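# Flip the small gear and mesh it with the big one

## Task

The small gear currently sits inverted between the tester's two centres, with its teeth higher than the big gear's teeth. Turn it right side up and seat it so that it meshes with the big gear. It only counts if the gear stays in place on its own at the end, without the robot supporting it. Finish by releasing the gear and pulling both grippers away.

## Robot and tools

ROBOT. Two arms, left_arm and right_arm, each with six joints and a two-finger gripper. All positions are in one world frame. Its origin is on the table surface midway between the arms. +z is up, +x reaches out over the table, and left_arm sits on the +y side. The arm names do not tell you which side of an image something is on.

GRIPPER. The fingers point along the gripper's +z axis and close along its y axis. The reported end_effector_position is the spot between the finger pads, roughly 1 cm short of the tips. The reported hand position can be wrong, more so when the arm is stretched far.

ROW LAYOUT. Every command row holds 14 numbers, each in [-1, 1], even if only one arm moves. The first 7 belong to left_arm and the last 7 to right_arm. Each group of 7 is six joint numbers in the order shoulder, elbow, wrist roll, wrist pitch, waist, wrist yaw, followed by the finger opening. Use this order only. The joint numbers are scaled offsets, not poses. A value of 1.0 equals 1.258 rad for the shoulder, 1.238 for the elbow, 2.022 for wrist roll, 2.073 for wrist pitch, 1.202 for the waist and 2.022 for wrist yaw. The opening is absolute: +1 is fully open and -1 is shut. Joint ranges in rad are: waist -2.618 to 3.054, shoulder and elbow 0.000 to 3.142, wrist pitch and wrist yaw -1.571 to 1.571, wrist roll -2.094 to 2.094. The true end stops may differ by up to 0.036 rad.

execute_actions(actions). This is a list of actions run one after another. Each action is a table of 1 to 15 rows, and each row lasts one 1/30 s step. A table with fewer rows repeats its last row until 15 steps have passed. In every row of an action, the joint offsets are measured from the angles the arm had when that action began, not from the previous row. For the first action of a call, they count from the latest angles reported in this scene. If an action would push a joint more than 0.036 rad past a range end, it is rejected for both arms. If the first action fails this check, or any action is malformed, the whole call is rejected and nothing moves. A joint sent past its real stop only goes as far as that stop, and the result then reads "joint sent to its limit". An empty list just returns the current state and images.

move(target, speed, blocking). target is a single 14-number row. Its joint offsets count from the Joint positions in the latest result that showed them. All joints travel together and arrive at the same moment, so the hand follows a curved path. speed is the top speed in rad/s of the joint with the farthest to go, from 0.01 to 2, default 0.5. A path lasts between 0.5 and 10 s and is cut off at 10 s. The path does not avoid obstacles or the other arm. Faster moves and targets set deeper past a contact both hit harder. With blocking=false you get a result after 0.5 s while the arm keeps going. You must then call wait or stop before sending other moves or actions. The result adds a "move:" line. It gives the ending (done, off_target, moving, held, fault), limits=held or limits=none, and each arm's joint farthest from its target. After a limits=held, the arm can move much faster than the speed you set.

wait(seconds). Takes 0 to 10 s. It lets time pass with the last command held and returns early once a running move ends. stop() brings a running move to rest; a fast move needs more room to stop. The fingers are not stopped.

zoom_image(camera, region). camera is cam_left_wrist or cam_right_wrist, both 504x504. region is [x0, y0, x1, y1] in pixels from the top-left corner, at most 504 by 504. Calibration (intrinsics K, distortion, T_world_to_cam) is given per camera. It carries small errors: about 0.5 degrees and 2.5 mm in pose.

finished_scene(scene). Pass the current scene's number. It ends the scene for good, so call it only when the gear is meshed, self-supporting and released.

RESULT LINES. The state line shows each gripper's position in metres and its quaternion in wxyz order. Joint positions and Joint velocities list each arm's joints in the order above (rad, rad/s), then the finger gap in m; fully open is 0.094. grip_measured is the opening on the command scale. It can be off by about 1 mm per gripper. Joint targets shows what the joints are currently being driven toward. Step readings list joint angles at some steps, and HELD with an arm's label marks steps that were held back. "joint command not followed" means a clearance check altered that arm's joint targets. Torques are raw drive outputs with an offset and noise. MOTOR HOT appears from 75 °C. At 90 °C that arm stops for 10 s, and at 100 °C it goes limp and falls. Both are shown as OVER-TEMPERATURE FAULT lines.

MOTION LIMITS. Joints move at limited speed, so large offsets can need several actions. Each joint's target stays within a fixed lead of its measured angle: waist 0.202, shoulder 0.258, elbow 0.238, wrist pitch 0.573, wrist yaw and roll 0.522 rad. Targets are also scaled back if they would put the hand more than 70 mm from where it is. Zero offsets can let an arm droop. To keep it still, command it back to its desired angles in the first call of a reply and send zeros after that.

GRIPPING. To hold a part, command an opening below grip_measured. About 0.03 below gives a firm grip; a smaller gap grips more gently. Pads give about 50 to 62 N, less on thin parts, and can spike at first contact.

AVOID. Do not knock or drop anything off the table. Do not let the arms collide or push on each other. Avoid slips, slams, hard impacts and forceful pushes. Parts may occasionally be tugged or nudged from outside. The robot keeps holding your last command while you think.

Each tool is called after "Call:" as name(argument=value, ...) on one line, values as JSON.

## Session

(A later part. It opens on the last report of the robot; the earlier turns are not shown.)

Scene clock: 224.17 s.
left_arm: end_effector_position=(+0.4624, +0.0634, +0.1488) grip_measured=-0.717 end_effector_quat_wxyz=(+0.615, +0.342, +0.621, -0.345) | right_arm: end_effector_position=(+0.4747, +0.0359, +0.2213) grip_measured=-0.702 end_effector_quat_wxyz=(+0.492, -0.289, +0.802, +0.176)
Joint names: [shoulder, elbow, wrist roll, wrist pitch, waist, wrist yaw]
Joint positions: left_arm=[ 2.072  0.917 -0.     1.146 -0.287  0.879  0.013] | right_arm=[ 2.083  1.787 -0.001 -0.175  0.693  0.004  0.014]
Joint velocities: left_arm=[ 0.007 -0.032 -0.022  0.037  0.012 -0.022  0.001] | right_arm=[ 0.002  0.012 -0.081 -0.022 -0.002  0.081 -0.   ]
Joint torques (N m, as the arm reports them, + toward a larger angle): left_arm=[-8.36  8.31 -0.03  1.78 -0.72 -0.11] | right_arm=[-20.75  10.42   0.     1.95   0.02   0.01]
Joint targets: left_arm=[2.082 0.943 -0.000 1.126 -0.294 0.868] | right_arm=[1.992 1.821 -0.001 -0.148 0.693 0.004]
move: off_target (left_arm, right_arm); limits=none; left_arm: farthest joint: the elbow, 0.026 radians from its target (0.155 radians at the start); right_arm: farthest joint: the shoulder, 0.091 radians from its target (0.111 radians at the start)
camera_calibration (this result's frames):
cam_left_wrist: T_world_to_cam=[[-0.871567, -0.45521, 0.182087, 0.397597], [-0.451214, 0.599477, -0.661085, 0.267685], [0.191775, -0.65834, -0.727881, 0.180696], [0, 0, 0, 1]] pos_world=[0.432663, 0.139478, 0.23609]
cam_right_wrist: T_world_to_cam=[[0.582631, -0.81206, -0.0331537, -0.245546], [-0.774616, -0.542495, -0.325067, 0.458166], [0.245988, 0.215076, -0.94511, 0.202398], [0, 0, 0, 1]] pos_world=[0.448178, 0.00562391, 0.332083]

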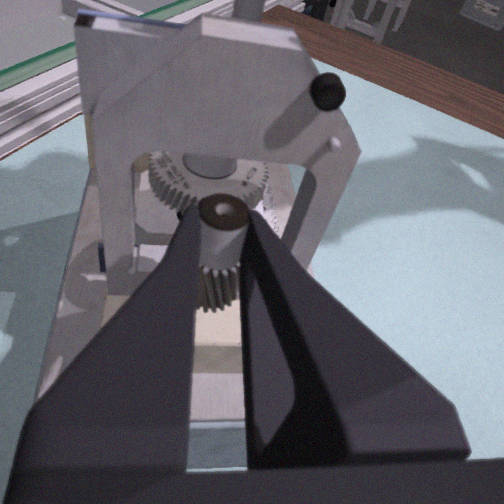

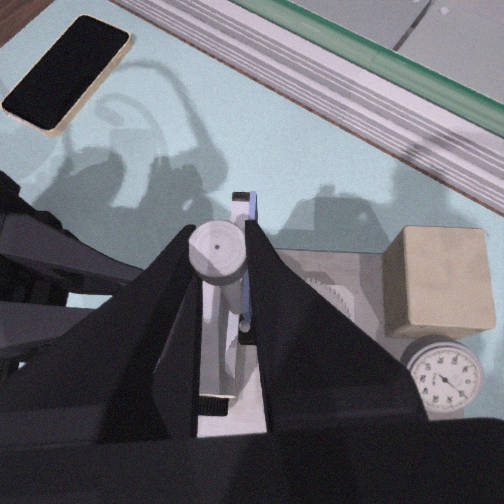

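Call:
execute_actions(actions=[[[0.008,0.026,0,-0.01,-0.009,-0.007,-0.76,-0.07,0.028,0,0.013,0,0,-0.75],[0.008,0.026,0,-0.01,-0.009,-0.007,-0.76,-0.07,0.028,0,0.013,0,0,-0.75],[0.011,0.032,0,-0.01,-0.014,-0.01,-0.76,-0.07,0.028,0,0.013,0,0,-0.75],[0.011,0.032,0,-0.01,-0.014,-0.01,-0.76,-0.07,0.028,0,0.013,0,0,-0.75],[0.014,0.038,0,-0.011,-0.018,-0.013,-0.76,-0.07,0.028,0,0.013,0,0,-0.75],[0.014,0.038,0,-0.011,-0.018,-0.013,-0.76,-0.07,0.028,0,0.013,0,0,-0.75],[0.017,0.044,0,-0.012,-0.023,-0.015,-0.76,-0.07,0.028,0,0.013,0,0,-0.75],[0.017,0.044,0,-0.012,-0.023,-0.015,-0.76,-0.07,0.028,0,0.013,0,0,-0.75],[0.02,0.05,0,-0.013,-0.027,-0.018,-0.76,-0.07,0.028,0,0.013,0,0,-0.75],[0.02,0.05,0,-0.013,-0.027,-0.018,-0.76,-0.07,0.028,0,0.013,0,0,-0.75],[0.024,0.057,0,-0.014,-0.032,-0.021,-0.76,-0.07,0.028,0,0.013,0,0,-0.75]]])

Call:
wait(seconds=0.4)

Scene clock: 238.07 s.
left_arm: end_effector_position=(+0.4691, +0.0492, +0.1541) grip_measured=-0.717 end_effector_quat_wxyz=(+0.621, +0.346, +0.613, -0.344) | right_arm: end_effector_position=(+0.4747, +0.0359, +0.2213) grip_measured=-0.702 end_effector_quat_wxyz=(+0.492, -0.289, +0.802, +0.176)
Joint names: [shoulder, elbow, wrist roll, wrist pitch, waist, wrist yaw]
Joint positions: left_arm=[ 2.091  0.962 -0.     1.14  -0.32   0.852  0.013] | right_arm=[ 2.083  1.787 -0.001 -0.175  0.693  0.004  0.014]
Joint velocities: left_arm=[ 0.022 -0.002  0.007 -0.081 -0.027 -0.007  0.001] | right_arm=[-0.002  0.012 -0.081  0.081  0.022 -0.022 -0.001]
Joint torques (N m, as the arm reports them, + toward a larger angle): left_arm=[-8.9   8.45  0.01  1.8  -0.37 -0.14] | right_arm=[-20.54  10.2   -0.04   1.96   0.04   0.01]
Joint targets: left_arm=[2.102 0.988 -0.000 1.117 -0.326 0.837] | right_arm=[1.995 1.821 -0.001 -0.148 0.693 0.004]
Step readings (joint positions):
0: left_arm=[2.072 0.917 -0.000 1.146 -0.287 0.879] | right_arm=[2.083 1.787 -0.001 -0.175 0.693 0.004]
1: left_arm=[2.072 0.917 -0.000 1.146 -0.287 0.878] | right_arm=[2.083 1.787 -0.001 -0.175 0.693 0.004]
2: left_arm=[2.072 0.917 -0.000 1.146 -0.287 0.878] | right_arm=[2.083 1.787 -0.001 -0.175 0.693 0.004]
4: left_arm=[2.073 0.922 -0.000 1.144 -0.289 0.875] | right_arm=[2.083 1.787 -0.001 -0.175 0.693 0.004]
8: left_arm=[2.080 0.942 -0.000 1.143 -0.302 0.866] | right_arm=[2.083 1.787 -0.001 -0.175 0.693 0.004]
15: Joint positions above
camera_calibration (this result's frames):
cam_left_wrist: T_world_to_cam=[[-0.877679, -0.449354, 0.166615, 0.400948], [-0.434744, 0.600201, -0.671383, 0.276482], [0.201686, -0.661694, -0.722138, 0.168501], [0, 0, 0, 1]] pos_world=[0.438118, 0.125719, 0.240502]
cam_right_wrist: T_world_to_cam=[[0.582631, -0.81206, -0.0331537, -0.245546], [-0.774616, -0.542495, -0.325067, 0.458166], [0.245988, 0.215076, -0.94511, 0.202398], [0, 0, 0, 1]] pos_world=[0.448178, 0.00562391, 0.332083]

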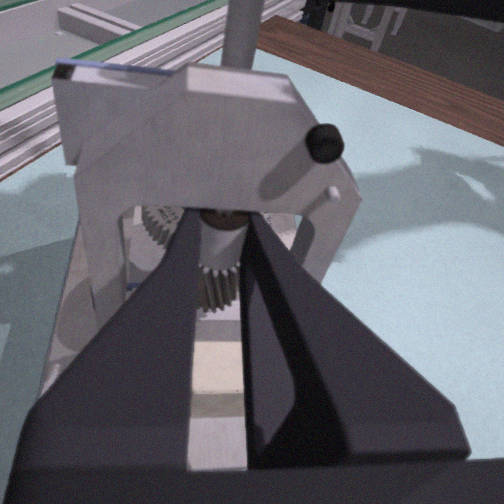

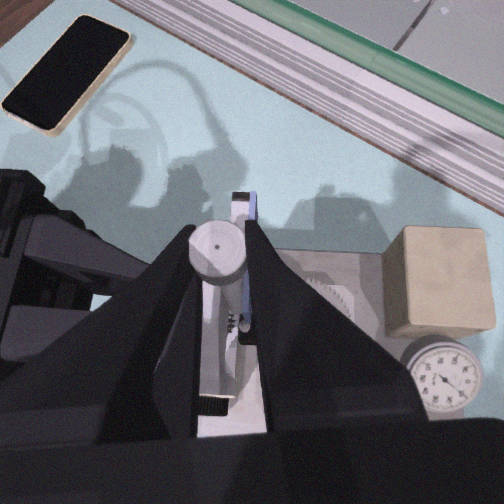

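Scene clock: 238.47 s.
left_arm: end_effector_position=(+0.4698, +0.0495, +0.1532) grip_measured=-0.717 end_effector_quat_wxyz=(+0.620, +0.345, +0.615, -0.343) | right_arm: end_effector_position=(+0.4747, +0.0359, +0.2213) grip_measured=-0.702 end_effector_quat_wxyz=(+0.492, -0.289, +0.802, +0.176)
Joint names: [shoulder, elbow, wrist roll, wrist pitch, waist, wrist yaw]
Joint positions: left_arm=[ 2.091  0.962 -0.     1.137 -0.32   0.847  0.013] | right_arm=[ 2.083  1.787 -0.001 -0.175  0.693  0.004  0.014]
Joint velocities: left_arm=[-0.012  0.007 -0.022 -0.051 -0.007  0.022 -0.   ] | right_arm=[-0.002  0.012 -0.037 -0.037 -0.002 -0.022  0.   ]
Joint torques (N m, as the arm reports them, + toward a larger angle): left_arm=[-8.65  8.43  0.06  1.78 -0.43 -0.06] | right_arm=[-20.65  10.34   0.02   1.95   0.04  -0.02]
Joint targets: left_arm=[2.102 0.988 -0.000 1.117 -0.326 0.837] | right_arm=[1.995 1.821 -0.001 -0.148 0.693 0.004]
wait: 0.40 s; at rest by 0.30 s
camera_calibration (this result's frames):
cam_left_wrist: T_world_to_cam=[[-0.875042, -0.453455, 0.16935, 0.400378], [-0.439763, 0.598554, -0.669583, 0.278204], [0.20226, -0.660388, -0.723173, 0.167747], [0, 0, 0, 1]] pos_world=[0.438763, 0.125811, 0.239787]
cam_right_wrist: T_world_to_cam=[[0.582631, -0.81206, -0.0331537, -0.245546], [-0.774616, -0.542495, -0.325067, 0.458166], [0.245988, 0.215076, -0.94511, 0.202398], [0, 0, 0, 1]] pos_world=[0.448178, 0.00562391, 0.332083]

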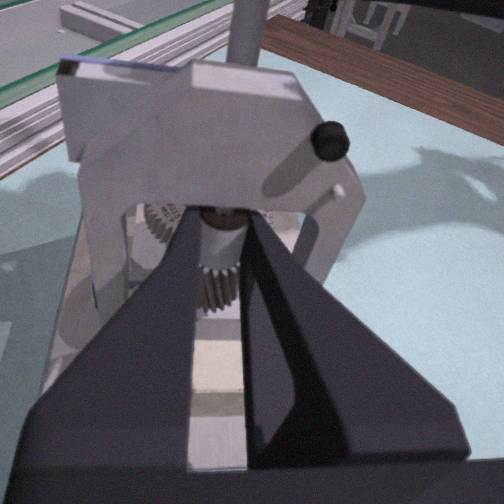

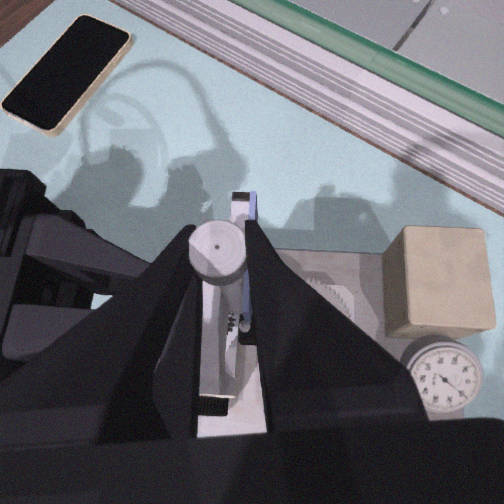

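Call:
execute_actions(actions=[[[0.012,0.026,0,-0.012,-0.007,-0.011,-0.76,-0.07,0.028,0,0.013,0,0,-0.75],[0.012,0.026,0,-0.012,-0.007,-0.011,-0.76,-0.07,0.028,0,0.013,0,0,-0.75],[0.012,0.026,0,-0.012,-0.007,-0.011,-0.76,-0.07,0.028,0,0.013,0,0,-0.75],[0.017,0.033,0,-0.015,-0.012,-0.015,-0.76,-0.07,0.028,0,0.013,0,0,-0.75],[0.017,0.033,0,-0.015,-0.012,-0.015,-0.76,-0.07,0.028,0,0.013,0,0,-0.75],[0.017,0.033,0,-0.015,-0.012,-0.015,-0.76,-0.07,0.028,0,0.013,0,0,-0.75],[0.021,0.04,0,-0.017,-0.018,-0.019,-0.76,-0.07,0.028,0,0.013,0,0,-0.75],[0.021,0.04,0,-0.017,-0.018,-0.019,-0.76,-0.07,0.028,0,0.013,0,0,-0.75],[0.021,0.04,0,-0.017,-0.018,-0.019,-0.76,-0.07,0.028,0,0.013,0,0,-0.75],[0.026,0.048,0,-0.019,-0.023,-0.022,-0.76,-0.07,0.028,0,0.013,0,0,-0.75],[0.026,0.048,0,-0.019,-0.023,-0.022,-0.76,-0.07,0.028,0,0.013,0,0,-0.75],[0.026,0.048,0,-0.019,-0.023,-0.022,-0.76,-0.07,0.028,0,0.013,0,0,-0.75],[0.03,0.055,0,-0.021,-0.029,-0.024,-0.76,-0.07,0.028,0,0.013,0,0,-0.75]]])

Call:
wait(seconds=0.5)

Scene clock: 251.63 s.
left_arm: end_effector_position=(+0.4782, +0.0413, +0.1491) grip_measured=-0.717 end_effector_quat_wxyz=(+0.619, +0.339, +0.621, -0.340) | right_arm: end_effector_position=(+0.4747, +0.0359, +0.2213) grip_measured=-0.702 end_effector_quat_wxyz=(+0.492, -0.289, +0.802, +0.176)
Joint names: [shoulder, elbow, wrist roll, wrist pitch, waist, wrist yaw]
Joint positions: left_arm=[ 2.118  0.999 -0.     1.115 -0.341  0.814  0.013] | right_arm=[ 2.083  1.787 -0.001 -0.175  0.693  0.004  0.014]
Joint velocities: left_arm=[ 0.007  0.032 -0.007 -0.066 -0.002 -0.081  0.   ] | right_arm=[ 0.022 -0.002 -0.066 -0.022  0.017  0.007  0.   ]
Joint torques (N m, as the arm reports them, + toward a larger angle): left_arm=[-9.09  8.63  0.02  1.85 -1.23 -0.2 ] | right_arm=[-20.48  10.32  -0.02   1.98  -0.07   0.04]
Joint targets: left_arm=[2.129 1.030 -0.000 1.093 -0.355 0.799] | right_arm=[1.995 1.821 -0.001 -0.148 0.693 0.004]
Step readings (joint positions):
0: left_arm=[2.091 0.962 -0.000 1.137 -0.320 0.847] | right_arm=[2.083 1.787 -0.001 -0.175 0.693 0.004]
1: left_arm=[2.091 0.962 -0.000 1.136 -0.320 0.845] | right_arm=[2.083 1.787 -0.001 -0.175 0.693 0.004]
2: left_arm=[2.091 0.962 -0.000 1.136 -0.320 0.844] | right_arm=[2.083 1.787 -0.001 -0.175 0.693 0.004]
4: left_arm=[2.093 0.964 -0.000 1.133 -0.321 0.840] | right_arm=[2.083 1.787 -0.001 -0.175 0.693 0.004]
8: left_arm=[2.104 0.982 -0.000 1.128 -0.328 0.829] | right_arm=[2.083 1.787 -0.001 -0.175 0.693 0.004]
15: Joint positions above
camera_calibration (this result's frames):
cam_left_wrist: T_world_to_cam=[[-0.867303, -0.464765, 0.178266, 0.40018], [-0.454784, 0.594237, -0.663366, 0.290495], [0.202377, -0.656412, -0.726751, 0.157973], [0, 0, 0, 1]] pos_world=[0.44722, 0.117062, 0.236173]
cam_right_wrist: T_world_to_cam=[[0.582631, -0.81206, -0.0331537, -0.245546], [-0.774616, -0.542495, -0.325067, 0.458166], [0.245988, 0.215076, -0.94511, 0.202398], [0, 0, 0, 1]] pos_world=[0.448178, 0.00562391, 0.332083]

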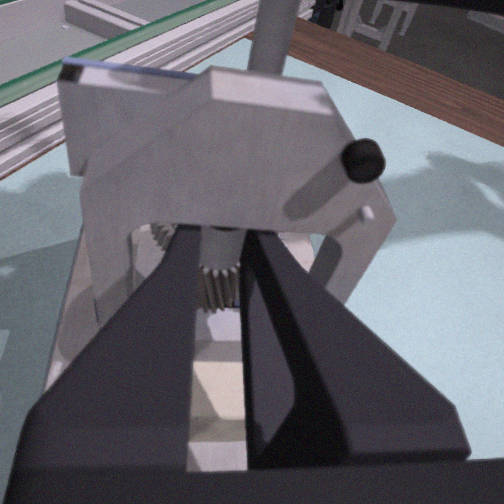

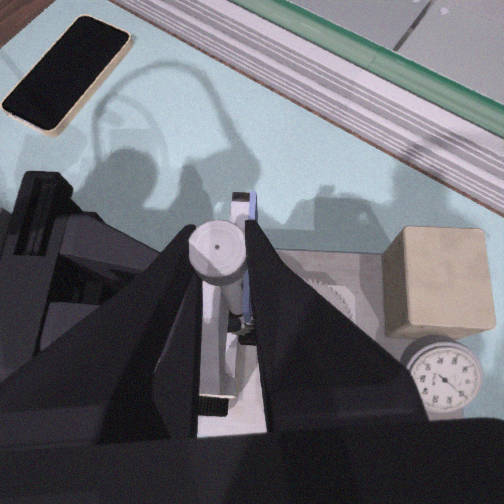

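Scene clock: 252.13 s.
left_arm: end_effector_position=(+0.4798, +0.0422, +0.1492) grip_measured=-0.717 end_effector_quat_wxyz=(+0.620, +0.336, +0.623, -0.338) | right_arm: end_effector_position=(+0.4747, +0.0359, +0.2213) grip_measured=-0.702 end_effector_quat_wxyz=(+0.492, -0.289, +0.802, +0.176)
Joint names: [shoulder, elbow, wrist roll, wrist pitch, waist, wrist yaw]
Joint positions: left_arm=[ 2.118  1.    -0.     1.114 -0.341  0.804  0.013] | right_arm=[ 2.083  1.787 -0.001 -0.175  0.693  0.004  0.014]
Joint velocities: left_arm=[ 0.002  0.002  0.022  0.037  0.002 -0.007 -0.   ] | right_arm=[-0.002 -0.007 -0.037 -0.037 -0.017 -0.037 -0.   ]
Joint torques (N m, as the arm reports them, + toward a larger angle): left_arm=[-8.9   9.18 -0.01  1.77 -1.09 -0.08] | right_arm=[-20.58  10.33  -0.02   1.95   0.01   0.02]
Joint targets: left_arm=[2.129 1.030 -0.000 1.094 -0.355 0.799] | right_arm=[1.995 1.821 -0.001 -0.148 0.693 0.004]
wait: 0.50 s; at rest by 0.47 s
camera_calibration (this result's frames):
cam_left_wrist: T_world_to_cam=[[-0.862833, -0.473021, 0.178243, 0.400147], [-0.460426, 0.589896, -0.663348, 0.293646], [0.208633, -0.654426, -0.726773, 0.155244], [0, 0, 0, 1]] pos_world=[0.448073, 0.117653, 0.236294]
cam_right_wrist: T_world_to_cam=[[0.582631, -0.81206, -0.0331537, -0.245546], [-0.774616, -0.542495, -0.325067, 0.458166], [0.245988, 0.215076, -0.94511, 0.202398], [0, 0, 0, 1]] pos_world=[0.448178, 0.00562391, 0.332083]

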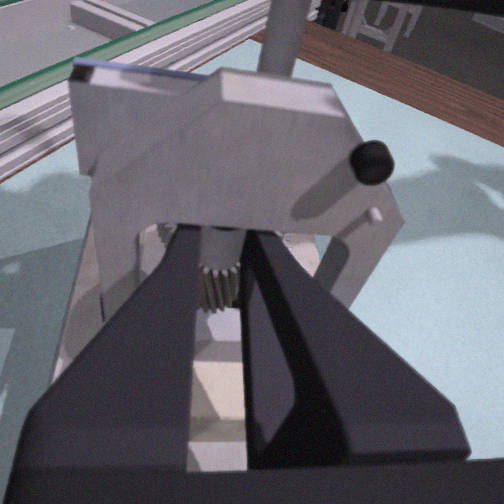

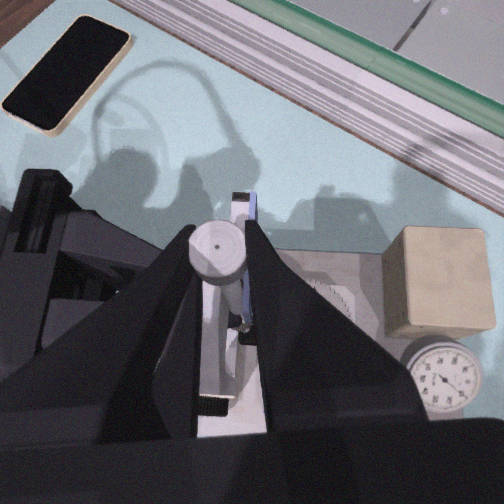

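Call:
execute_actions(actions=[[[0.005,0.028,0,-0.005,-0.018,0.006,-0.76,-0.07,0.028,0,0.013,0,0,-0.75],[0.005,0.028,0,-0.005,-0.018,0.006,-0.76,-0.07,0.028,0,0.013,0,0,-0.75],[0.005,0.028,0,-0.005,-0.018,0.006,-0.76,-0.07,0.028,0,0.013,0,0,-0.75],[0.005,0.028,0,-0.005,-0.018,0.006,-0.76,-0.07,0.028,0,0.013,0,0,-0.75],[0.005,0.032,0,-0.005,-0.025,0.012,-0.76,-0.07,0.028,0,0.013,0,0,-0.75]]])

Call:
wait(seconds=0.5)

Scene clock: 258.03 s.
left_arm: end_effector_position=(+0.4780, +0.0379, +0.1503) grip_measured=-0.717 end_effector_quat_wxyz=(+0.618, +0.341, +0.620, -0.342) | right_arm: end_effector_position=(+0.4747, +0.0359, +0.2213) grip_measured=-0.702 end_effector_quat_wxyz=(+0.492, -0.289, +0.802, +0.176)
Joint names: [shoulder, elbow, wrist roll, wrist pitch, waist, wrist yaw]
Joint positions: left_arm=[ 2.118  1.005 -0.     1.11  -0.348  0.813  0.013] | right_arm=[ 2.083  1.787 -0.001 -0.175  0.693  0.004  0.014]
Joint velocities: left_arm=[-0.002  0.007 -0.066  0.081 -0.017  0.007 -0.001] | right_arm=[ 0.002 -0.012 -0.037  0.066  0.002 -0.037 -0.   ]
Joint torques (N m, as the arm reports them, + toward a larger angle): left_arm=[-9.32  9.25 -0.02  1.98 -1.91  0.11] | right_arm=[-20.44  10.24  -0.02   1.96   0.03   0.01]
Joint targets: left_arm=[2.124 1.040 -0.000 1.104 -0.372 0.828] | right_arm=[1.995 1.821 -0.001 -0.148 0.693 0.004]
Step readings (joint positions):
0: left_arm=[2.118 1.000 -0.000 1.114 -0.341 0.802] | right_arm=[2.083 1.787 -0.001 -0.175 0.693 0.004]
1: left_arm=[2.118 1.000 -0.000 1.114 -0.341 0.802] | right_arm=[2.083 1.787 -0.001 -0.175 0.693 0.004]
2: left_arm=[2.118 1.000 -0.000 1.114 -0.341 0.802] | right_arm=[2.083 1.787 -0.001 -0.175 0.693 0.004]
4: left_arm=[2.118 1.000 -0.000 1.114 -0.341 0.802] | right_arm=[2.083 1.787 -0.001 -0.175 0.693 0.004]
8: left_arm=[2.118 1.005 -0.000 1.111 -0.345 0.805] | right_arm=[2.083 1.787 -0.001 -0.175 0.693 0.004]
15: Joint positions above
camera_calibration (this result's frames):
cam_left_wrist: T_world_to_cam=[[-0.870324, -0.459423, 0.177389, 0.399514], [-0.450403, 0.596855, -0.664004, 0.291119], [0.199183, -0.657795, -0.726383, 0.158173], [0, 0, 0, 1]] pos_world=[0.447322, 0.113836, 0.237329]
cam_right_wrist: T_world_to_cam=[[0.582631, -0.81206, -0.0331537, -0.245546], [-0.774616, -0.542495, -0.325067, 0.458166], [0.245988, 0.215076, -0.94511, 0.202398], [0, 0, 0, 1]] pos_world=[0.448178, 0.00562391, 0.332083]

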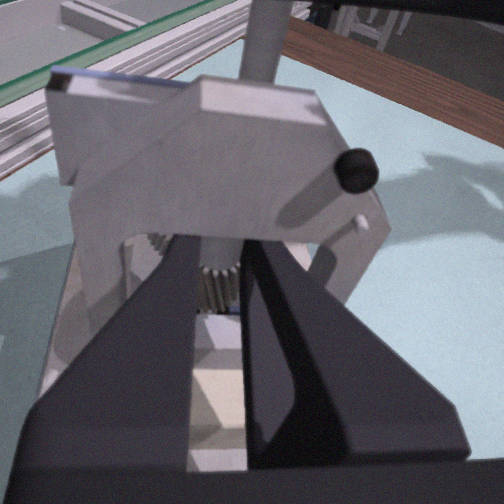

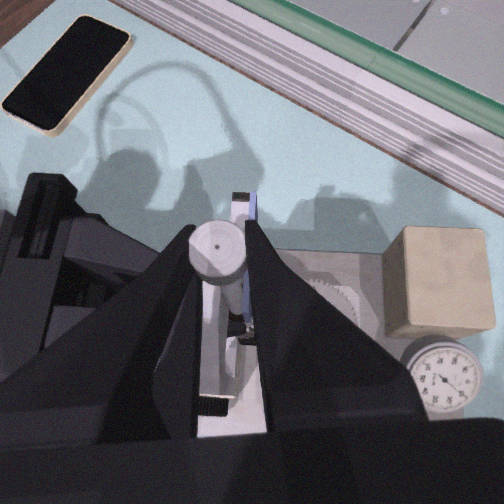

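Scene clock: 258.53 s.
left_arm: end_effector_position=(+0.4771, +0.0374, +0.1503) grip_measured=-0.717 end_effector_quat_wxyz=(+0.617, +0.343, +0.619, -0.344) | right_arm: end_effector_position=(+0.4747, +0.0359, +0.2213) grip_measured=-0.702 end_effector_quat_wxyz=(+0.492, -0.289, +0.802, +0.176)
Joint names: [shoulder, elbow, wrist roll, wrist pitch, waist, wrist yaw]
Joint positions: left_arm=[ 2.118  1.005 -0.     1.11  -0.348  0.819  0.013] | right_arm=[ 2.083  1.787 -0.001 -0.175  0.693  0.004  0.014]
Joint velocities: left_arm=[-0.007 -0.002  0.022 -0.051  0.012  0.007  0.   ] | right_arm=[-0.002 -0.022  0.081 -0.125 -0.017  0.007  0.001]
Joint torques (N m, as the arm reports them, + toward a larger angle): left_arm=[-9.46  9.45  0.02  1.98 -1.92  0.01] | right_arm=[-20.55  10.31  -0.02   1.99  -0.11   0.01]
Joint targets: left_arm=[2.124 1.040 -0.000 1.104 -0.372 0.829] | right_arm=[1.995 1.821 -0.001 -0.148 0.693 0.004]
wait: 0.50 s; at rest by 0.33 s
camera_calibration (this result's frames):
cam_left_wrist: T_world_to_cam=[[-0.872938, -0.454433, 0.177399, 0.399572], [-0.446982, 0.599413, -0.664011, 0.289327], [0.195414, -0.658935, -0.726374, 0.15983], [0, 0, 0, 1]] pos_world=[0.446893, 0.11347, 0.237329]
cam_right_wrist: T_world_to_cam=[[0.582631, -0.81206, -0.0331537, -0.245546], [-0.774616, -0.542495, -0.325067, 0.458166], [0.245988, 0.215076, -0.94511, 0.202398], [0, 0, 0, 1]] pos_world=[0.448178, 0.00562391, 0.332083]

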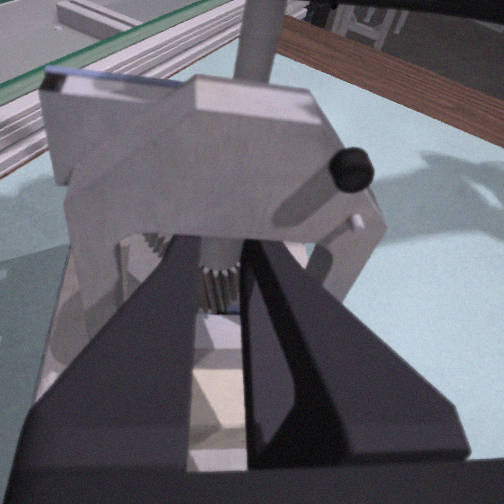

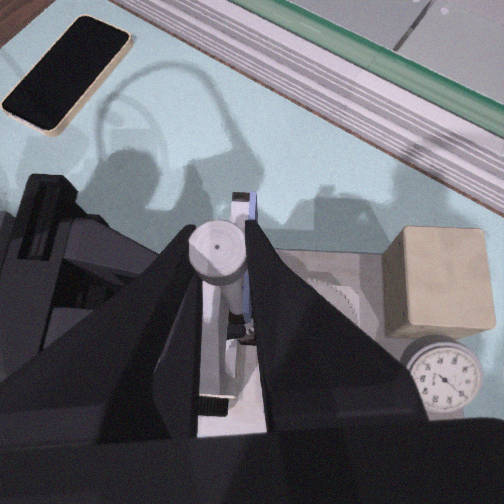

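Call:
execute_actions(actions=[[[0.005,0.028,0,0,-0.02,-0.006,-0.76,-0.06,0.028,0,0.013,0,0,-0.75]],[[0.005,0.028,0,0,-0.02,-0.001,-0.76,-0.045,0.025,0,0.013,0,0,-0.75]],[[0.005,0.028,0,0,-0.02,-0.001,-0.76,-0.03,0.025,0,0.01,0,0,-0.75]]])

Scene clock: 266.07 s.
left_arm: end_effector_position=(+0.4769, +0.0373, +0.1503) grip_measured=-0.717 end_effector_quat_wxyz=(+0.617, +0.344, +0.619, -0.344) | right_arm: end_effector_position=(+0.4747, +0.0359, +0.2213) grip_measured=-0.702 end_effector_quat_wxyz=(+0.492, -0.289, +0.802, +0.176)
Joint names: [shoulder, elbow, wrist roll, wrist pitch, waist, wrist yaw]
Joint positions: left_arm=[ 2.118  1.005 -0.     1.11  -0.348  0.82   0.013] | right_arm=[ 2.083  1.787 -0.001 -0.175  0.693  0.004  0.014]
Joint velocities: left_arm=[-0.007 -0.027 -0.007 -0.007 -0.012  0.022  0.001] | right_arm=[-0.002 -0.007 -0.051 -0.022 -0.007 -0.051 -0.001]
Joint torques (N m, as the arm reports them, + toward a larger angle): left_arm=[-9.48  9.59  0.04  1.97 -1.85 -0.03] | right_arm=[-16.12   9.97  -0.03   1.89  -0.06  -0.02]
Joint targets: left_arm=[2.124 1.040 -0.000 1.110 -0.372 0.818] | right_arm=[2.046 1.817 -0.001 -0.154 0.693 0.004]
Step readings (joint positions; steps 1 to 15: 1st action; 16 to 30: 2nd action; 31 to 45: 3rd action):
0: left_arm=[2.118 1.005 -0.000 1.110 -0.348 0.820] | right_arm=[2.083 1.787 -0.001 -0.175 0.693 0.004]
1: left_arm=[2.118 1.005 -0.000 1.110 -0.348 0.820] | right_arm=[2.083 1.787 -0.001 -0.175 0.693 0.004]
2: left_arm=[2.118 1.005 -0.000 1.110 -0.348 0.820] | right_arm=[2.083 1.787 -0.001 -0.175 0.693 0.004]
4: left_arm=[2.118 1.005 -0.000 1.110 -0.348 0.820] | right_arm=[2.083 1.787 -0.001 -0.175 0.693 0.004]
8: left_arm=[2.118 1.005 -0.000 1.110 -0.348 0.820] | right_arm=[2.083 1.787 -0.001 -0.175 0.693 0.004]
15: left_arm=[2.118 1.005 -0.000 1.110 -0.348 0.820] | right_arm=[2.083 1.787 -0.001 -0.175 0.693 0.004]
16: left_arm=[2.118 1.005 -0.000 1.110 -0.348 0.820] | right_arm=[2.083 1.787 -0.001 -0.175 0.693 0.004]
17: left_arm=[2.118 1.005 -0.000 1.110 -0.348 0.820] | right_arm=[2.083 1.787 -0.001 -0.175 0.693 0.004]
19: left_arm=[2.118 1.005 -0.000 1.110 -0.348 0.820] | right_arm=[2.083 1.787 -0.001 -0.175 0.693 0.004]
23: left_arm=[2.118 1.005 -0.000 1.110 -0.348 0.820] | right_arm=[2.083 1.787 -0.001 -0.175 0.693 0.004]
30: left_arm=[2.118 1.005 -0.000 1.110 -0.348 0.820] | right_arm=[2.083 1.787 -0.001 -0.175 0.693 0.004]
31: left_arm=[2.118 1.005 -0.000 1.110 -0.348 0.820] | right_arm=[2.083 1.787 -0.001 -0.175 0.693 0.004]
32: left_arm=[2.118 1.005 -0.000 1.110 -0.348 0.820] | right_arm=[2.083 1.787 -0.001 -0.175 0.693 0.004]
34: left_arm=[2.118 1.005 -0.000 1.110 -0.348 0.820] | right_arm=[2.083 1.787 -0.001 -0.175 0.693 0.004]
38: left_arm=[2.118 1.005 -0.000 1.110 -0.348 0.820] | right_arm=[2.083 1.787 -0.001 -0.175 0.693 0.004]
45: Joint positions above
camera_calibration (this result's frames):
cam_left_wrist: T_world_to_cam=[[-0.873457, -0.453433, 0.177401, 0.399582], [-0.446296, 0.599922, -0.664013, 0.288969], [0.194659, -0.65916, -0.726372, 0.160162], [0, 0, 0, 1]] pos_world=[0.446807, 0.113398, 0.23733]
cam_right_wrist: T_world_to_cam=[[0.582631, -0.81206, -0.0331537, -0.245546], [-0.774616, -0.542495, -0.325067, 0.458166], [0.245988, 0.215076, -0.94511, 0.202398], [0, 0, 0, 1]] pos_world=[0.448178, 0.00562391, 0.332083]

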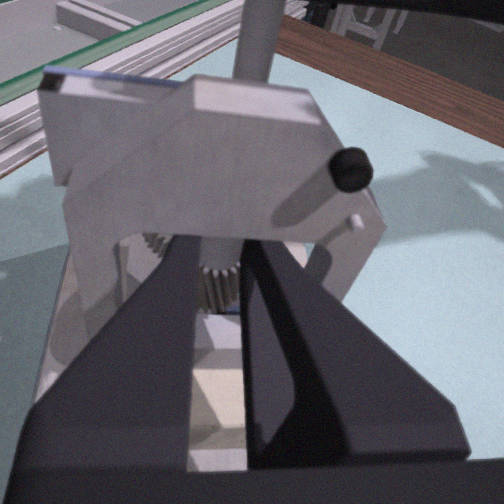

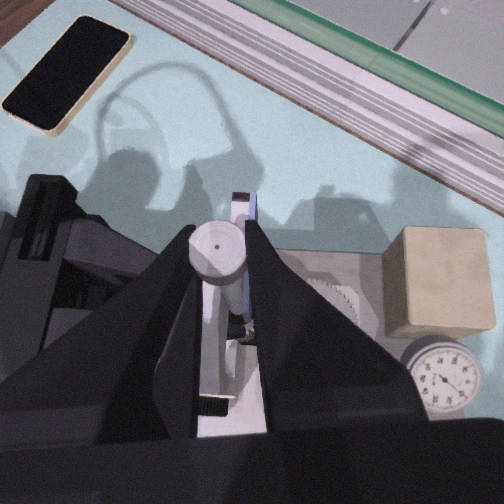

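Call:
execute_actions(actions=[[[0.005,0.028,0,0,-0.02,-0.011,-0.76,-0.025,0.025,0,0.01,0,0,-0.75]]])

Call:
wait(seconds=0.5)

Scene clock: 270.10 s.
left_arm: end_effector_position=(+0.4779, +0.0379, +0.1503) grip_measured=-0.717 end_effector_quat_wxyz=(+0.618, +0.342, +0.620, -0.342) | right_arm: end_effector_position=(+0.4748, +0.0360, +0.2190) grip_measured=-0.702 end_effector_quat_wxyz=(+0.490, -0.290, +0.803, +0.175)
Joint names: [shoulder, elbow, wrist roll, wrist pitch, waist, wrist yaw]
Joint positions: left_arm=[ 2.118  1.005 -0.     1.11  -0.348  0.813  0.013] | right_arm=[ 2.087  1.787 -0.001 -0.176  0.693  0.004  0.014]
Joint velocities: left_arm=[ 0.007 -0.012 -0.066  0.022 -0.007 -0.066 -0.   ] | right_arm=[-0.007 -0.012  0.066 -0.081 -0.002 -0.066 -0.001]
Joint torques (N m, as the arm reports them, + toward a larger angle): left_arm=[-9.3   9.28 -0.02  1.99 -2.04 -0.13] | right_arm=[-15.91   9.99  -0.01   1.88  -0.06   0.03]
Joint targets: left_arm=[2.124 1.040 -0.000 1.110 -0.372 0.797] | right_arm=[2.052 1.817 -0.001 -0.154 0.693 0.004]
Step readings (joint positions):
0: left_arm=[2.118 1.005 -0.000 1.110 -0.348 0.820] | right_arm=[2.083 1.787 -0.001 -0.175 0.693 0.004]
1: left_arm=[2.118 1.005 -0.000 1.110 -0.348 0.819] | right_arm=[2.084 1.787 -0.001 -0.175 0.693 0.004]
2: left_arm=[2.118 1.005 -0.000 1.110 -0.348 0.817] | right_arm=[2.085 1.787 -0.001 -0.175 0.693 0.004]
4: left_arm=[2.118 1.005 -0.000 1.110 -0.348 0.815] | right_arm=[2.086 1.787 -0.001 -0.176 0.693 0.004]
8: left_arm=[2.118 1.005 -0.000 1.110 -0.348 0.813] | right_arm=[2.087 1.787 -0.001 -0.176 0.693 0.004]
15: Joint positions above
camera_calibration (this result's frames):
cam_left_wrist: T_world_to_cam=[[-0.870499, -0.459091, 0.17739, 0.399519], [-0.450175, 0.597026, -0.664004, 0.291], [0.198932, -0.657872, -0.726382, 0.158283], [0, 0, 0, 1]] pos_world=[0.447294, 0.113811, 0.237329]
cam_right_wrist: T_world_to_cam=[[0.582515, -0.812157, -0.0328241, -0.245621], [-0.775752, -0.543441, -0.32075, 0.457244], [0.242661, 0.212305, -0.946595, 0.202137], [0, 0, 0, 1]] pos_world=[0.448735, 0.00608802, 0.329941]

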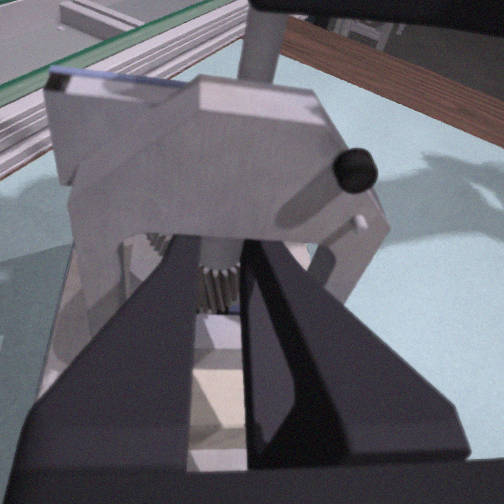

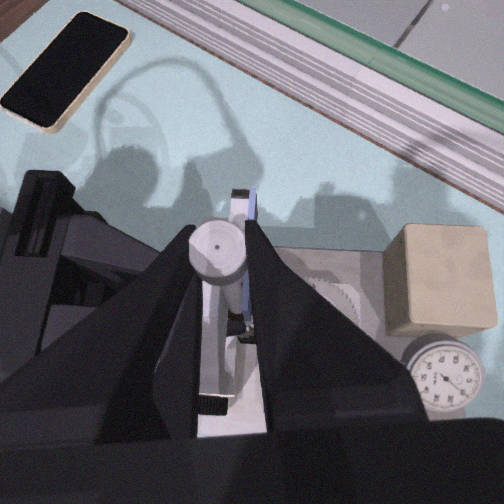

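Scene clock: 270.60 s.
left_arm: end_effector_position=(+0.4779, +0.0379, +0.1503) grip_measured=-0.717 end_effector_quat_wxyz=(+0.618, +0.342, +0.620, -0.342) | right_arm: end_effector_position=(+0.4748, +0.0360, +0.2190) grip_measured=-0.702 end_effector_quat_wxyz=(+0.490, -0.290, +0.803, +0.175)
Joint names: [shoulder, elbow, wrist roll, wrist pitch, waist, wrist yaw]
Joint positions: left_arm=[ 2.118  1.005 -0.     1.11  -0.348  0.813  0.013] | right_arm=[ 2.087  1.787 -0.001 -0.176  0.693  0.004  0.014]
Joint velocities: left_arm=[ 0.012 -0.002  0.037 -0.007 -0.012 -0.037 -0.003] | right_arm=[-0.022 -0.012  0.051 -0.037 -0.002 -0.022  0.   ]
Joint torques (N m, as the arm reports them, + toward a larger angle): left_arm=[-9.37  9.34  0.05  1.97 -1.89 -0.2 ] | right_arm=[-15.82   9.99   0.     1.93   0.    -0.01]
Joint targets: left_arm=[2.124 1.040 -0.000 1.110 -0.372 0.797] | right_arm=[2.052 1.817 -0.001 -0.154 0.693 0.004]
wait: 0.50 s; at rest by 0.17 s
camera_calibration (this result's frames):
cam_left_wrist: T_world_to_cam=[[-0.870499, -0.459091, 0.17739, 0.399519], [-0.450175, 0.597026, -0.664004, 0.291], [0.198932, -0.657872, -0.726382, 0.158283], [0, 0, 0, 1]] pos_world=[0.447294, 0.113811, 0.237329]
cam_right_wrist: T_world_to_cam=[[0.582515, -0.812157, -0.0328241, -0.245621], [-0.775752, -0.543441, -0.32075, 0.457244], [0.242661, 0.212305, -0.946595, 0.202137], [0, 0, 0, 1]] pos_world=[0.448735, 0.00608802, 0.329941]

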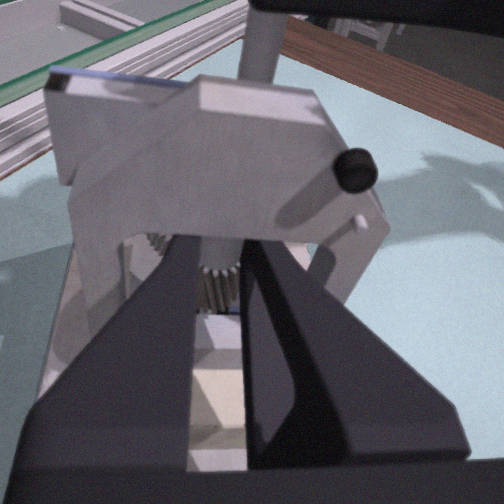

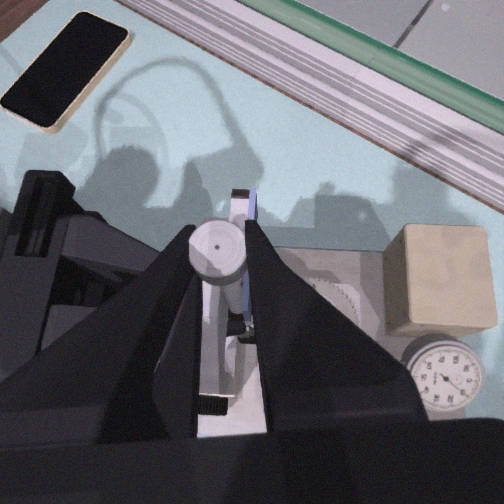

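Lower the knob gradually.

Call:
execute_actions(actions=[[[0.008,0.028,0,0.005,-0.02,-0.003,-0.76,-0.022,0.025,0,0.01,0,0,-0.75]],[[0.01,0.028,0,0.008,-0.02,-0.003,-0.76,-0.02,0.025,0,0.01,0,0,-0.75]],[[0.01,0.028,0,0.01,-0.02,-0.003,-0.76,-0.012,0.025,0,0.01,0,0,-0.75]]])

Scene clock: 277.43 s.
left_arm: end_effector_position=(+0.4775, +0.0373, +0.1486) grip_measured=-0.717 end_effector_quat_wxyz=(+0.616, +0.342, +0.621, -0.344) | right_arm: end_effector_position=(+0.4750, +0.0361, +0.2160) grip_measured=-0.702 end_effector_quat_wxyz=(+0.487, -0.290, +0.805, +0.174)
Joint names: [shoulder, elbow, wrist roll, wrist pitch, waist, wrist yaw]
Joint positions: left_arm=[ 2.122  1.005 -0.     1.11  -0.349  0.816  0.013] | right_arm=[ 2.091  1.787 -0.001 -0.179  0.693  0.005  0.014]
Joint velocities: left_arm=[-0.012 -0.007 -0.007  0.037 -0.007 -0.022  0.   ] | right_arm=[-0.002 -0.002  0.007 -0.007 -0.007 -0.007  0.   ]
Joint torques (N m, as the arm reports them, + toward a larger angle): left_arm=[-9.22  9.39  0.04  2.24 -1.82 -0.1 ] | right_arm=[-14.46  10.06  -0.02   1.9   -0.04   0.  ]
Joint targets: left_arm=[2.131 1.040 -0.000 1.131 -0.372 0.808] | right_arm=[2.072 1.817 -0.001 -0.155 0.693 0.005]
Step readings (joint positions; steps 1 to 15: 1st action; 16 to 30: 2nd action; 31 to 45: 3rd action):
0: left_arm=[2.118 1.005 -0.000 1.110 -0.348 0.813] | right_arm=[2.087 1.787 -0.001 -0.176 0.693 0.004]
1: left_arm=[2.118 1.005 -0.000 1.110 -0.348 0.813] | right_arm=[2.087 1.787 -0.001 -0.176 0.693 0.004]
2: left_arm=[2.118 1.005 -0.000 1.110 -0.348 0.813] | right_arm=[2.087 1.787 -0.001 -0.176 0.693 0.004]
4: left_arm=[2.118 1.005 -0.000 1.110 -0.348 0.813] | right_arm=[2.087 1.787 -0.001 -0.176 0.693 0.004]
8: left_arm=[2.118 1.005 -0.000 1.110 -0.348 0.813] | right_arm=[2.087 1.787 -0.001 -0.176 0.693 0.004]
15: left_arm=[2.118 1.005 -0.000 1.110 -0.348 0.813] | right_arm=[2.087 1.787 -0.001 -0.176 0.693 0.004]
16: left_arm=[2.118 1.005 -0.000 1.110 -0.348 0.813] | right_arm=[2.087 1.787 -0.001 -0.176 0.693 0.004]
17: left_arm=[2.118 1.005 -0.000 1.110 -0.348 0.813] | right_arm=[2.087 1.787 -0.001 -0.176 0.693 0.004]
19: left_arm=[2.118 1.005 -0.000 1.110 -0.348 0.813] | right_arm=[2.087 1.787 -0.001 -0.176 0.693 0.004]
23: left_arm=[2.118 1.005 -0.000 1.110 -0.348 0.813] | right_arm=[2.087 1.787 -0.001 -0.176 0.693 0.004]
30: left_arm=[2.118 1.005 -0.000 1.110 -0.348 0.813] | right_arm=[2.087 1.787 -0.001 -0.176 0.693 0.004]
31: left_arm=[2.118 1.005 -0.000 1.110 -0.348 0.813] | right_arm=[2.088 1.787 -0.001 -0.176 0.693 0.004]
32: left_arm=[2.118 1.005 -0.000 1.110 -0.349 0.815] | right_arm=[2.089 1.787 -0.001 -0.177 0.693 0.004]
34: left_arm=[2.119 1.005 -0.000 1.110 -0.349 0.815] | right_arm=[2.090 1.787 -0.001 -0.177 0.693 0.005]
38: left_arm=[2.121 1.005 -0.000 1.110 -0.349 0.816] | right_arm=[2.091 1.787 -0.001 -0.179 0.693 0.005]
45: Joint positions above
camera_calibration (this result's frames):
cam_left_wrist: T_world_to_cam=[[-0.871294, -0.456551, 0.180022, 0.399075], [-0.450585, 0.598839, -0.662092, 0.289894], [0.194475, -0.657992, -0.727479, 0.159039], [0, 0, 0, 1]] pos_world=[0.447404, 0.113245, 0.235792]
cam_right_wrist: T_world_to_cam=[[0.582082, -0.812493, -0.0321793, -0.245699], [-0.777484, -0.544539, -0.314636, 0.45596], [0.238117, 0.208163, -0.948667, 0.201972], [0, 0, 0, 1]] pos_world=[0.449426, 0.00661688, 0.327159]

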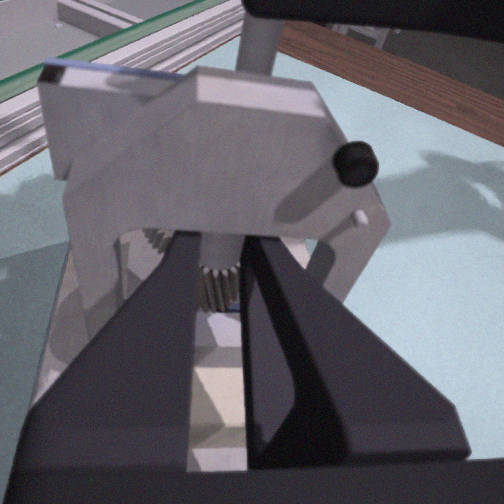

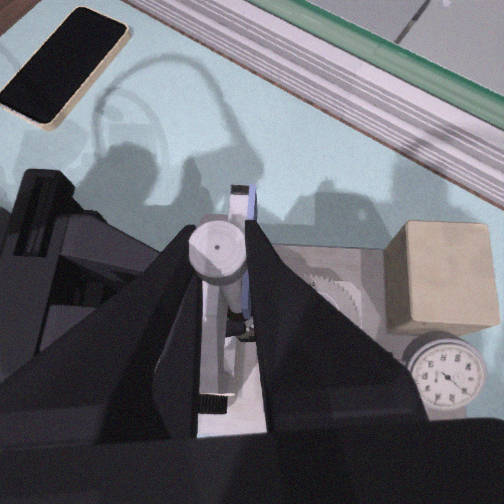

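Top centre seems to catch. Continue.

Call:
execute_actions(actions=[[[0.012,0.028,0,0.012,-0.02,0,-0.76,-0.01,0.022,0,0.01,0,0,-0.75]],[[0.012,0.028,0,0.012,-0.02,0,-0.76,-0.006,0.02,0,0.01,0,0,-0.75]],[[0.012,0.028,0,0.012,-0.02,0,-0.76,0.002,0.02,0,0.01,0,0,-0.75]]])

Scene clock: 282.87 s.
left_arm: end_effector_position=(+0.4774, +0.0370, +0.1472) grip_measured=-0.717 end_effector_quat_wxyz=(+0.616, +0.343, +0.621, -0.344) | right_arm: end_effector_position=(+0.4751, +0.0362, +0.2136) grip_measured=-0.702 end_effector_quat_wxyz=(+0.485, -0.291, +0.806, +0.173)
Joint names: [shoulder, elbow, wrist roll, wrist pitch, waist, wrist yaw]
Joint positions: left_arm=[ 2.125  1.005  0.001  1.112 -0.349  0.817  0.013] | right_arm=[ 2.095  1.787 -0.001 -0.18   0.693  0.005  0.014]
Joint velocities: left_arm=[-0.007 -0.007  0.007 -0.022 -0.007  0.051 -0.001] | right_arm=[ 0.007  0.002 -0.022 -0.007 -0.007 -0.022  0.001]
Joint torques (N m, as the arm reports them, + toward a larger angle): left_arm=[-8.82  9.37  0.02  2.24 -1.78 -0.02] | right_arm=[-12.7    9.59   0.     1.91  -0.06   0.  ]
Joint targets: left_arm=[2.140 1.040 0.000 1.137 -0.373 0.817] | right_arm=[2.096 1.811 -0.001 -0.159 0.693 0.005]
Step readings (joint positions; steps 1 to 15: 1st action; 16 to 30: 2nd action; 31 to 45: 3rd action):
0: left_arm=[2.122 1.005 -0.000 1.110 -0.349 0.816] | right_arm=[2.091 1.787 -0.001 -0.179 0.693 0.005]
1: left_arm=[2.122 1.005 -0.000 1.110 -0.349 0.816] | right_arm=[2.091 1.787 -0.001 -0.179 0.693 0.005]
2: left_arm=[2.122 1.005 -0.000 1.110 -0.349 0.816] | right_arm=[2.091 1.787 -0.001 -0.179 0.693 0.005]
4: left_arm=[2.122 1.005 -0.000 1.110 -0.349 0.816] | right_arm=[2.091 1.787 -0.001 -0.179 0.693 0.005]
8: left_arm=[2.122 1.005 -0.000 1.110 -0.349 0.816] | right_arm=[2.091 1.787 -0.001 -0.179 0.693 0.005]
15: left_arm=[2.122 1.005 -0.000 1.110 -0.349 0.816] | right_arm=[2.091 1.787 -0.001 -0.179 0.693 0.005]
16: left_arm=[2.122 1.005 -0.000 1.110 -0.349 0.816] | right_arm=[2.092 1.787 -0.001 -0.179 0.693 0.005]
17: left_arm=[2.122 1.005 -0.000 1.110 -0.349 0.816] | right_arm=[2.093 1.787 -0.001 -0.179 0.693 0.005]
19: left_arm=[2.125 1.005 0.000 1.112 -0.349 0.817] | right_arm=[2.093 1.787 -0.001 -0.180 0.693 0.005]
23: left_arm=[2.125 1.005 0.000 1.112 -0.349 0.817] | right_arm=[2.094 1.787 -0.001 -0.180 0.693 0.005]
30: left_arm=[2.125 1.005 0.000 1.112 -0.349 0.817] | right_arm=[2.094 1.787 -0.001 -0.180 0.693 0.005]
31: left_arm=[2.125 1.005 0.000 1.112 -0.349 0.817] | right_arm=[2.095 1.787 -0.001 -0.180 0.693 0.005]
32: left_arm=[2.125 1.005 0.001 1.112 -0.349 0.817] | right_arm=[2.095 1.787 -0.001 -0.180 0.693 0.005]
34: left_arm=[2.125 1.005 0.001 1.112 -0.349 0.817] | right_arm=[2.095 1.787 -0.001 -0.180 0.693 0.005]
38: left_arm=[2.125 1.005 0.001 1.112 -0.349 0.817] | right_arm=[2.095 1.787 -0.001 -0.180 0.693 0.005]
45: Joint positions above
camera_calibration (this result's frames):
cam_left_wrist: T_world_to_cam=[[-0.871897, -0.455378, 0.180072, 0.3993], [-0.450015, 0.600121, -0.661317, 0.288631], [0.193084, -0.657636, -0.728171, 0.158571], [0, 0, 0, 1]] pos_world=[0.447419, 0.1129, 0.23444]
cam_right_wrist: T_world_to_cam=[[0.58196, -0.812595, -0.0318188, -0.24578], [-0.778674, -0.54553, -0.309941, 0.454946], [0.234498, 0.20515, -0.950223, 0.201802], [0, 0, 0, 1]] pos_world=[0.449967, 0.00706739, 0.324943]

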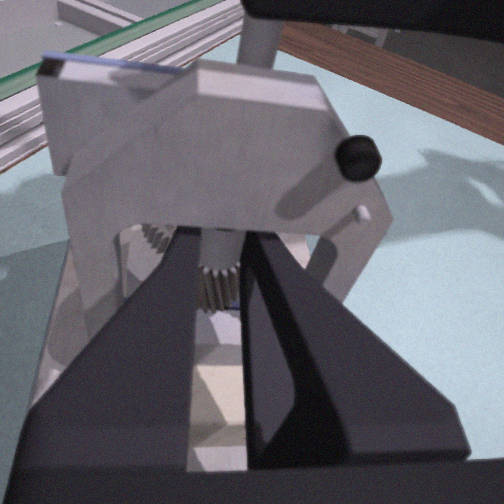

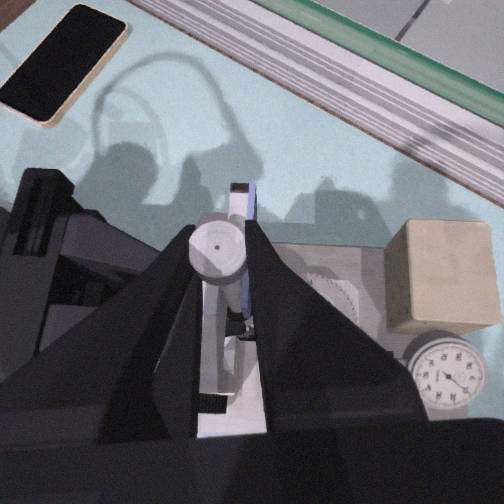

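Call:
execute_actions(actions=[[[0.018,0.035,0,0.015,-0.03,0,-0.76,0.002,0.02,0,0.01,0,0,-0.75]],[[0.022,0.042,0,0.015,-0.04,0,-0.76,0.002,0.02,0,0.01,0,0,-0.75]]])

Call:
zoom_image(camera="cam_left_wrist", region=[140,210,300,340])

Scene clock: 289.93 s.
left_arm: end_effector_position=(+0.4773, +0.0364, +0.1466) grip_measured=-0.717 end_effector_quat_wxyz=(+0.622, +0.346, +0.613, -0.342) | right_arm: end_effector_position=(+0.4751, +0.0361, +0.2135) grip_measured=-0.702 end_effector_quat_wxyz=(+0.485, -0.291, +0.806, +0.173)
Joint names: [shoulder, elbow, wrist roll, wrist pitch, waist, wrist yaw]
Joint positions: left_arm=[ 2.14   1.005  0.002  1.146 -0.35   0.82   0.013] | right_arm=[ 2.095  1.787 -0.001 -0.18   0.693  0.005  0.014]
Joint velocities: left_arm=[-0.007  0.002  0.022 -0.051  0.002  0.007 -0.   ] | right_arm=[ 0.007  0.007  0.022 -0.066 -0.012  0.022 -0.001]
Joint torques (N m, as the arm reports them, + toward a larger angle): left_arm=[-8.66 10.61  0.01  2.1  -3.71 -0.02] | right_arm=[-12.42   9.54  -0.02   1.87   0.11   0.05]
Joint targets: left_arm=[2.159 1.057 0.002 1.157 -0.397 0.818] | right_arm=[2.097 1.811 -0.001 -0.160 0.693 0.005]
Step readings (joint positions; steps 1 to 15: 1st action; 16 to 30: 2nd action):
0: left_arm=[2.125 1.005 0.001 1.112 -0.349 0.817] | right_arm=[2.095 1.787 -0.001 -0.180 0.693 0.005]
1: left_arm=[2.127 1.005 0.001 1.114 -0.349 0.817] | right_arm=[2.095 1.787 -0.001 -0.180 0.693 0.005]
2: left_arm=[2.128 1.005 0.001 1.117 -0.349 0.817] | right_arm=[2.095 1.787 -0.001 -0.180 0.693 0.005]
4: left_arm=[2.130 1.005 0.001 1.123 -0.349 0.818] | right_arm=[2.095 1.787 -0.001 -0.180 0.693 0.005]
8: left_arm=[2.131 1.005 0.002 1.126 -0.349 0.818] | right_arm=[2.095 1.787 -0.001 -0.180 0.693 0.005]
15: left_arm=[2.131 1.005 0.002 1.126 -0.349 0.818] | right_arm=[2.095 1.787 -0.001 -0.180 0.693 0.005]
16: left_arm=[2.133 1.005 0.002 1.129 -0.350 0.818] | right_arm=[2.095 1.787 -0.001 -0.180 0.693 0.005]
17: left_arm=[2.135 1.005 0.002 1.133 -0.350 0.818] | right_arm=[2.095 1.787 -0.001 -0.180 0.693 0.005]
19: left_arm=[2.138 1.005 0.002 1.140 -0.350 0.819] | right_arm=[2.095 1.787 -0.001 -0.180 0.693 0.005]
23: left_arm=[2.139 1.005 0.002 1.146 -0.350 0.820] | right_arm=[2.095 1.787 -0.001 -0.180 0.693 0.005]
30: Joint positions above
camera_calibration (this result's frames):
cam_left_wrist: T_world_to_cam=[[-0.876731, -0.452159, 0.163996, 0.403636], [-0.434817, 0.599333, -0.672112, 0.282848], [0.205614, -0.66057, -0.72206, 0.151041], [0, 0, 0, 1]] pos_world=[0.445811, 0.112761, 0.232971]
cam_right_wrist: T_world_to_cam=[[0.581951, -0.812603, -0.031791, -0.245787], [-0.778765, -0.545606, -0.30958, 0.454846], [0.23422, 0.204918, -0.950342, 0.201902], [0, 0, 0, 1]] pos_world=[0.449965, 0.00706606, 0.324873]

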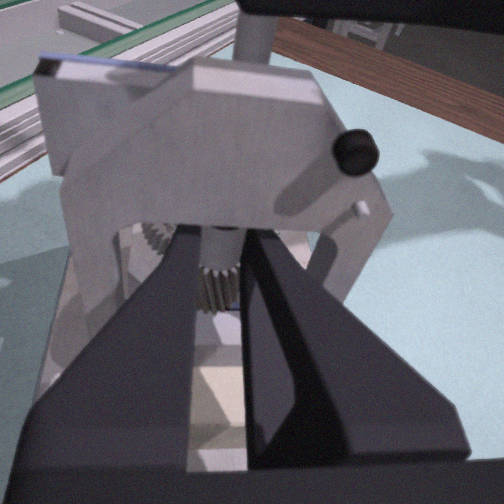

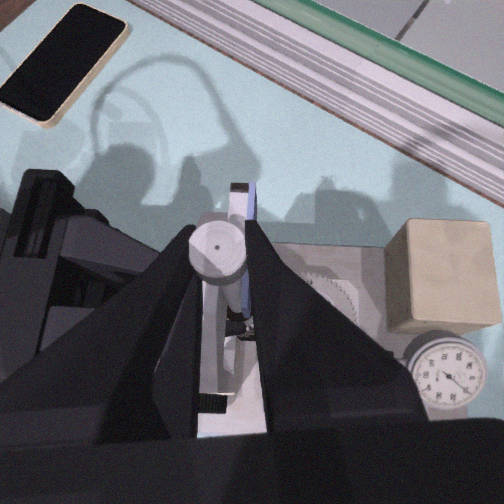

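Region (140, 210, 300, 340) of cam_left_wrist's 504x504 image, scaled by 3.150, with more detail than that image has; it fills the top 410 rows of this view, and the rest is white.

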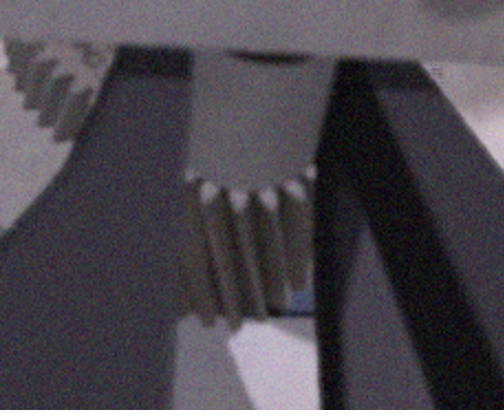

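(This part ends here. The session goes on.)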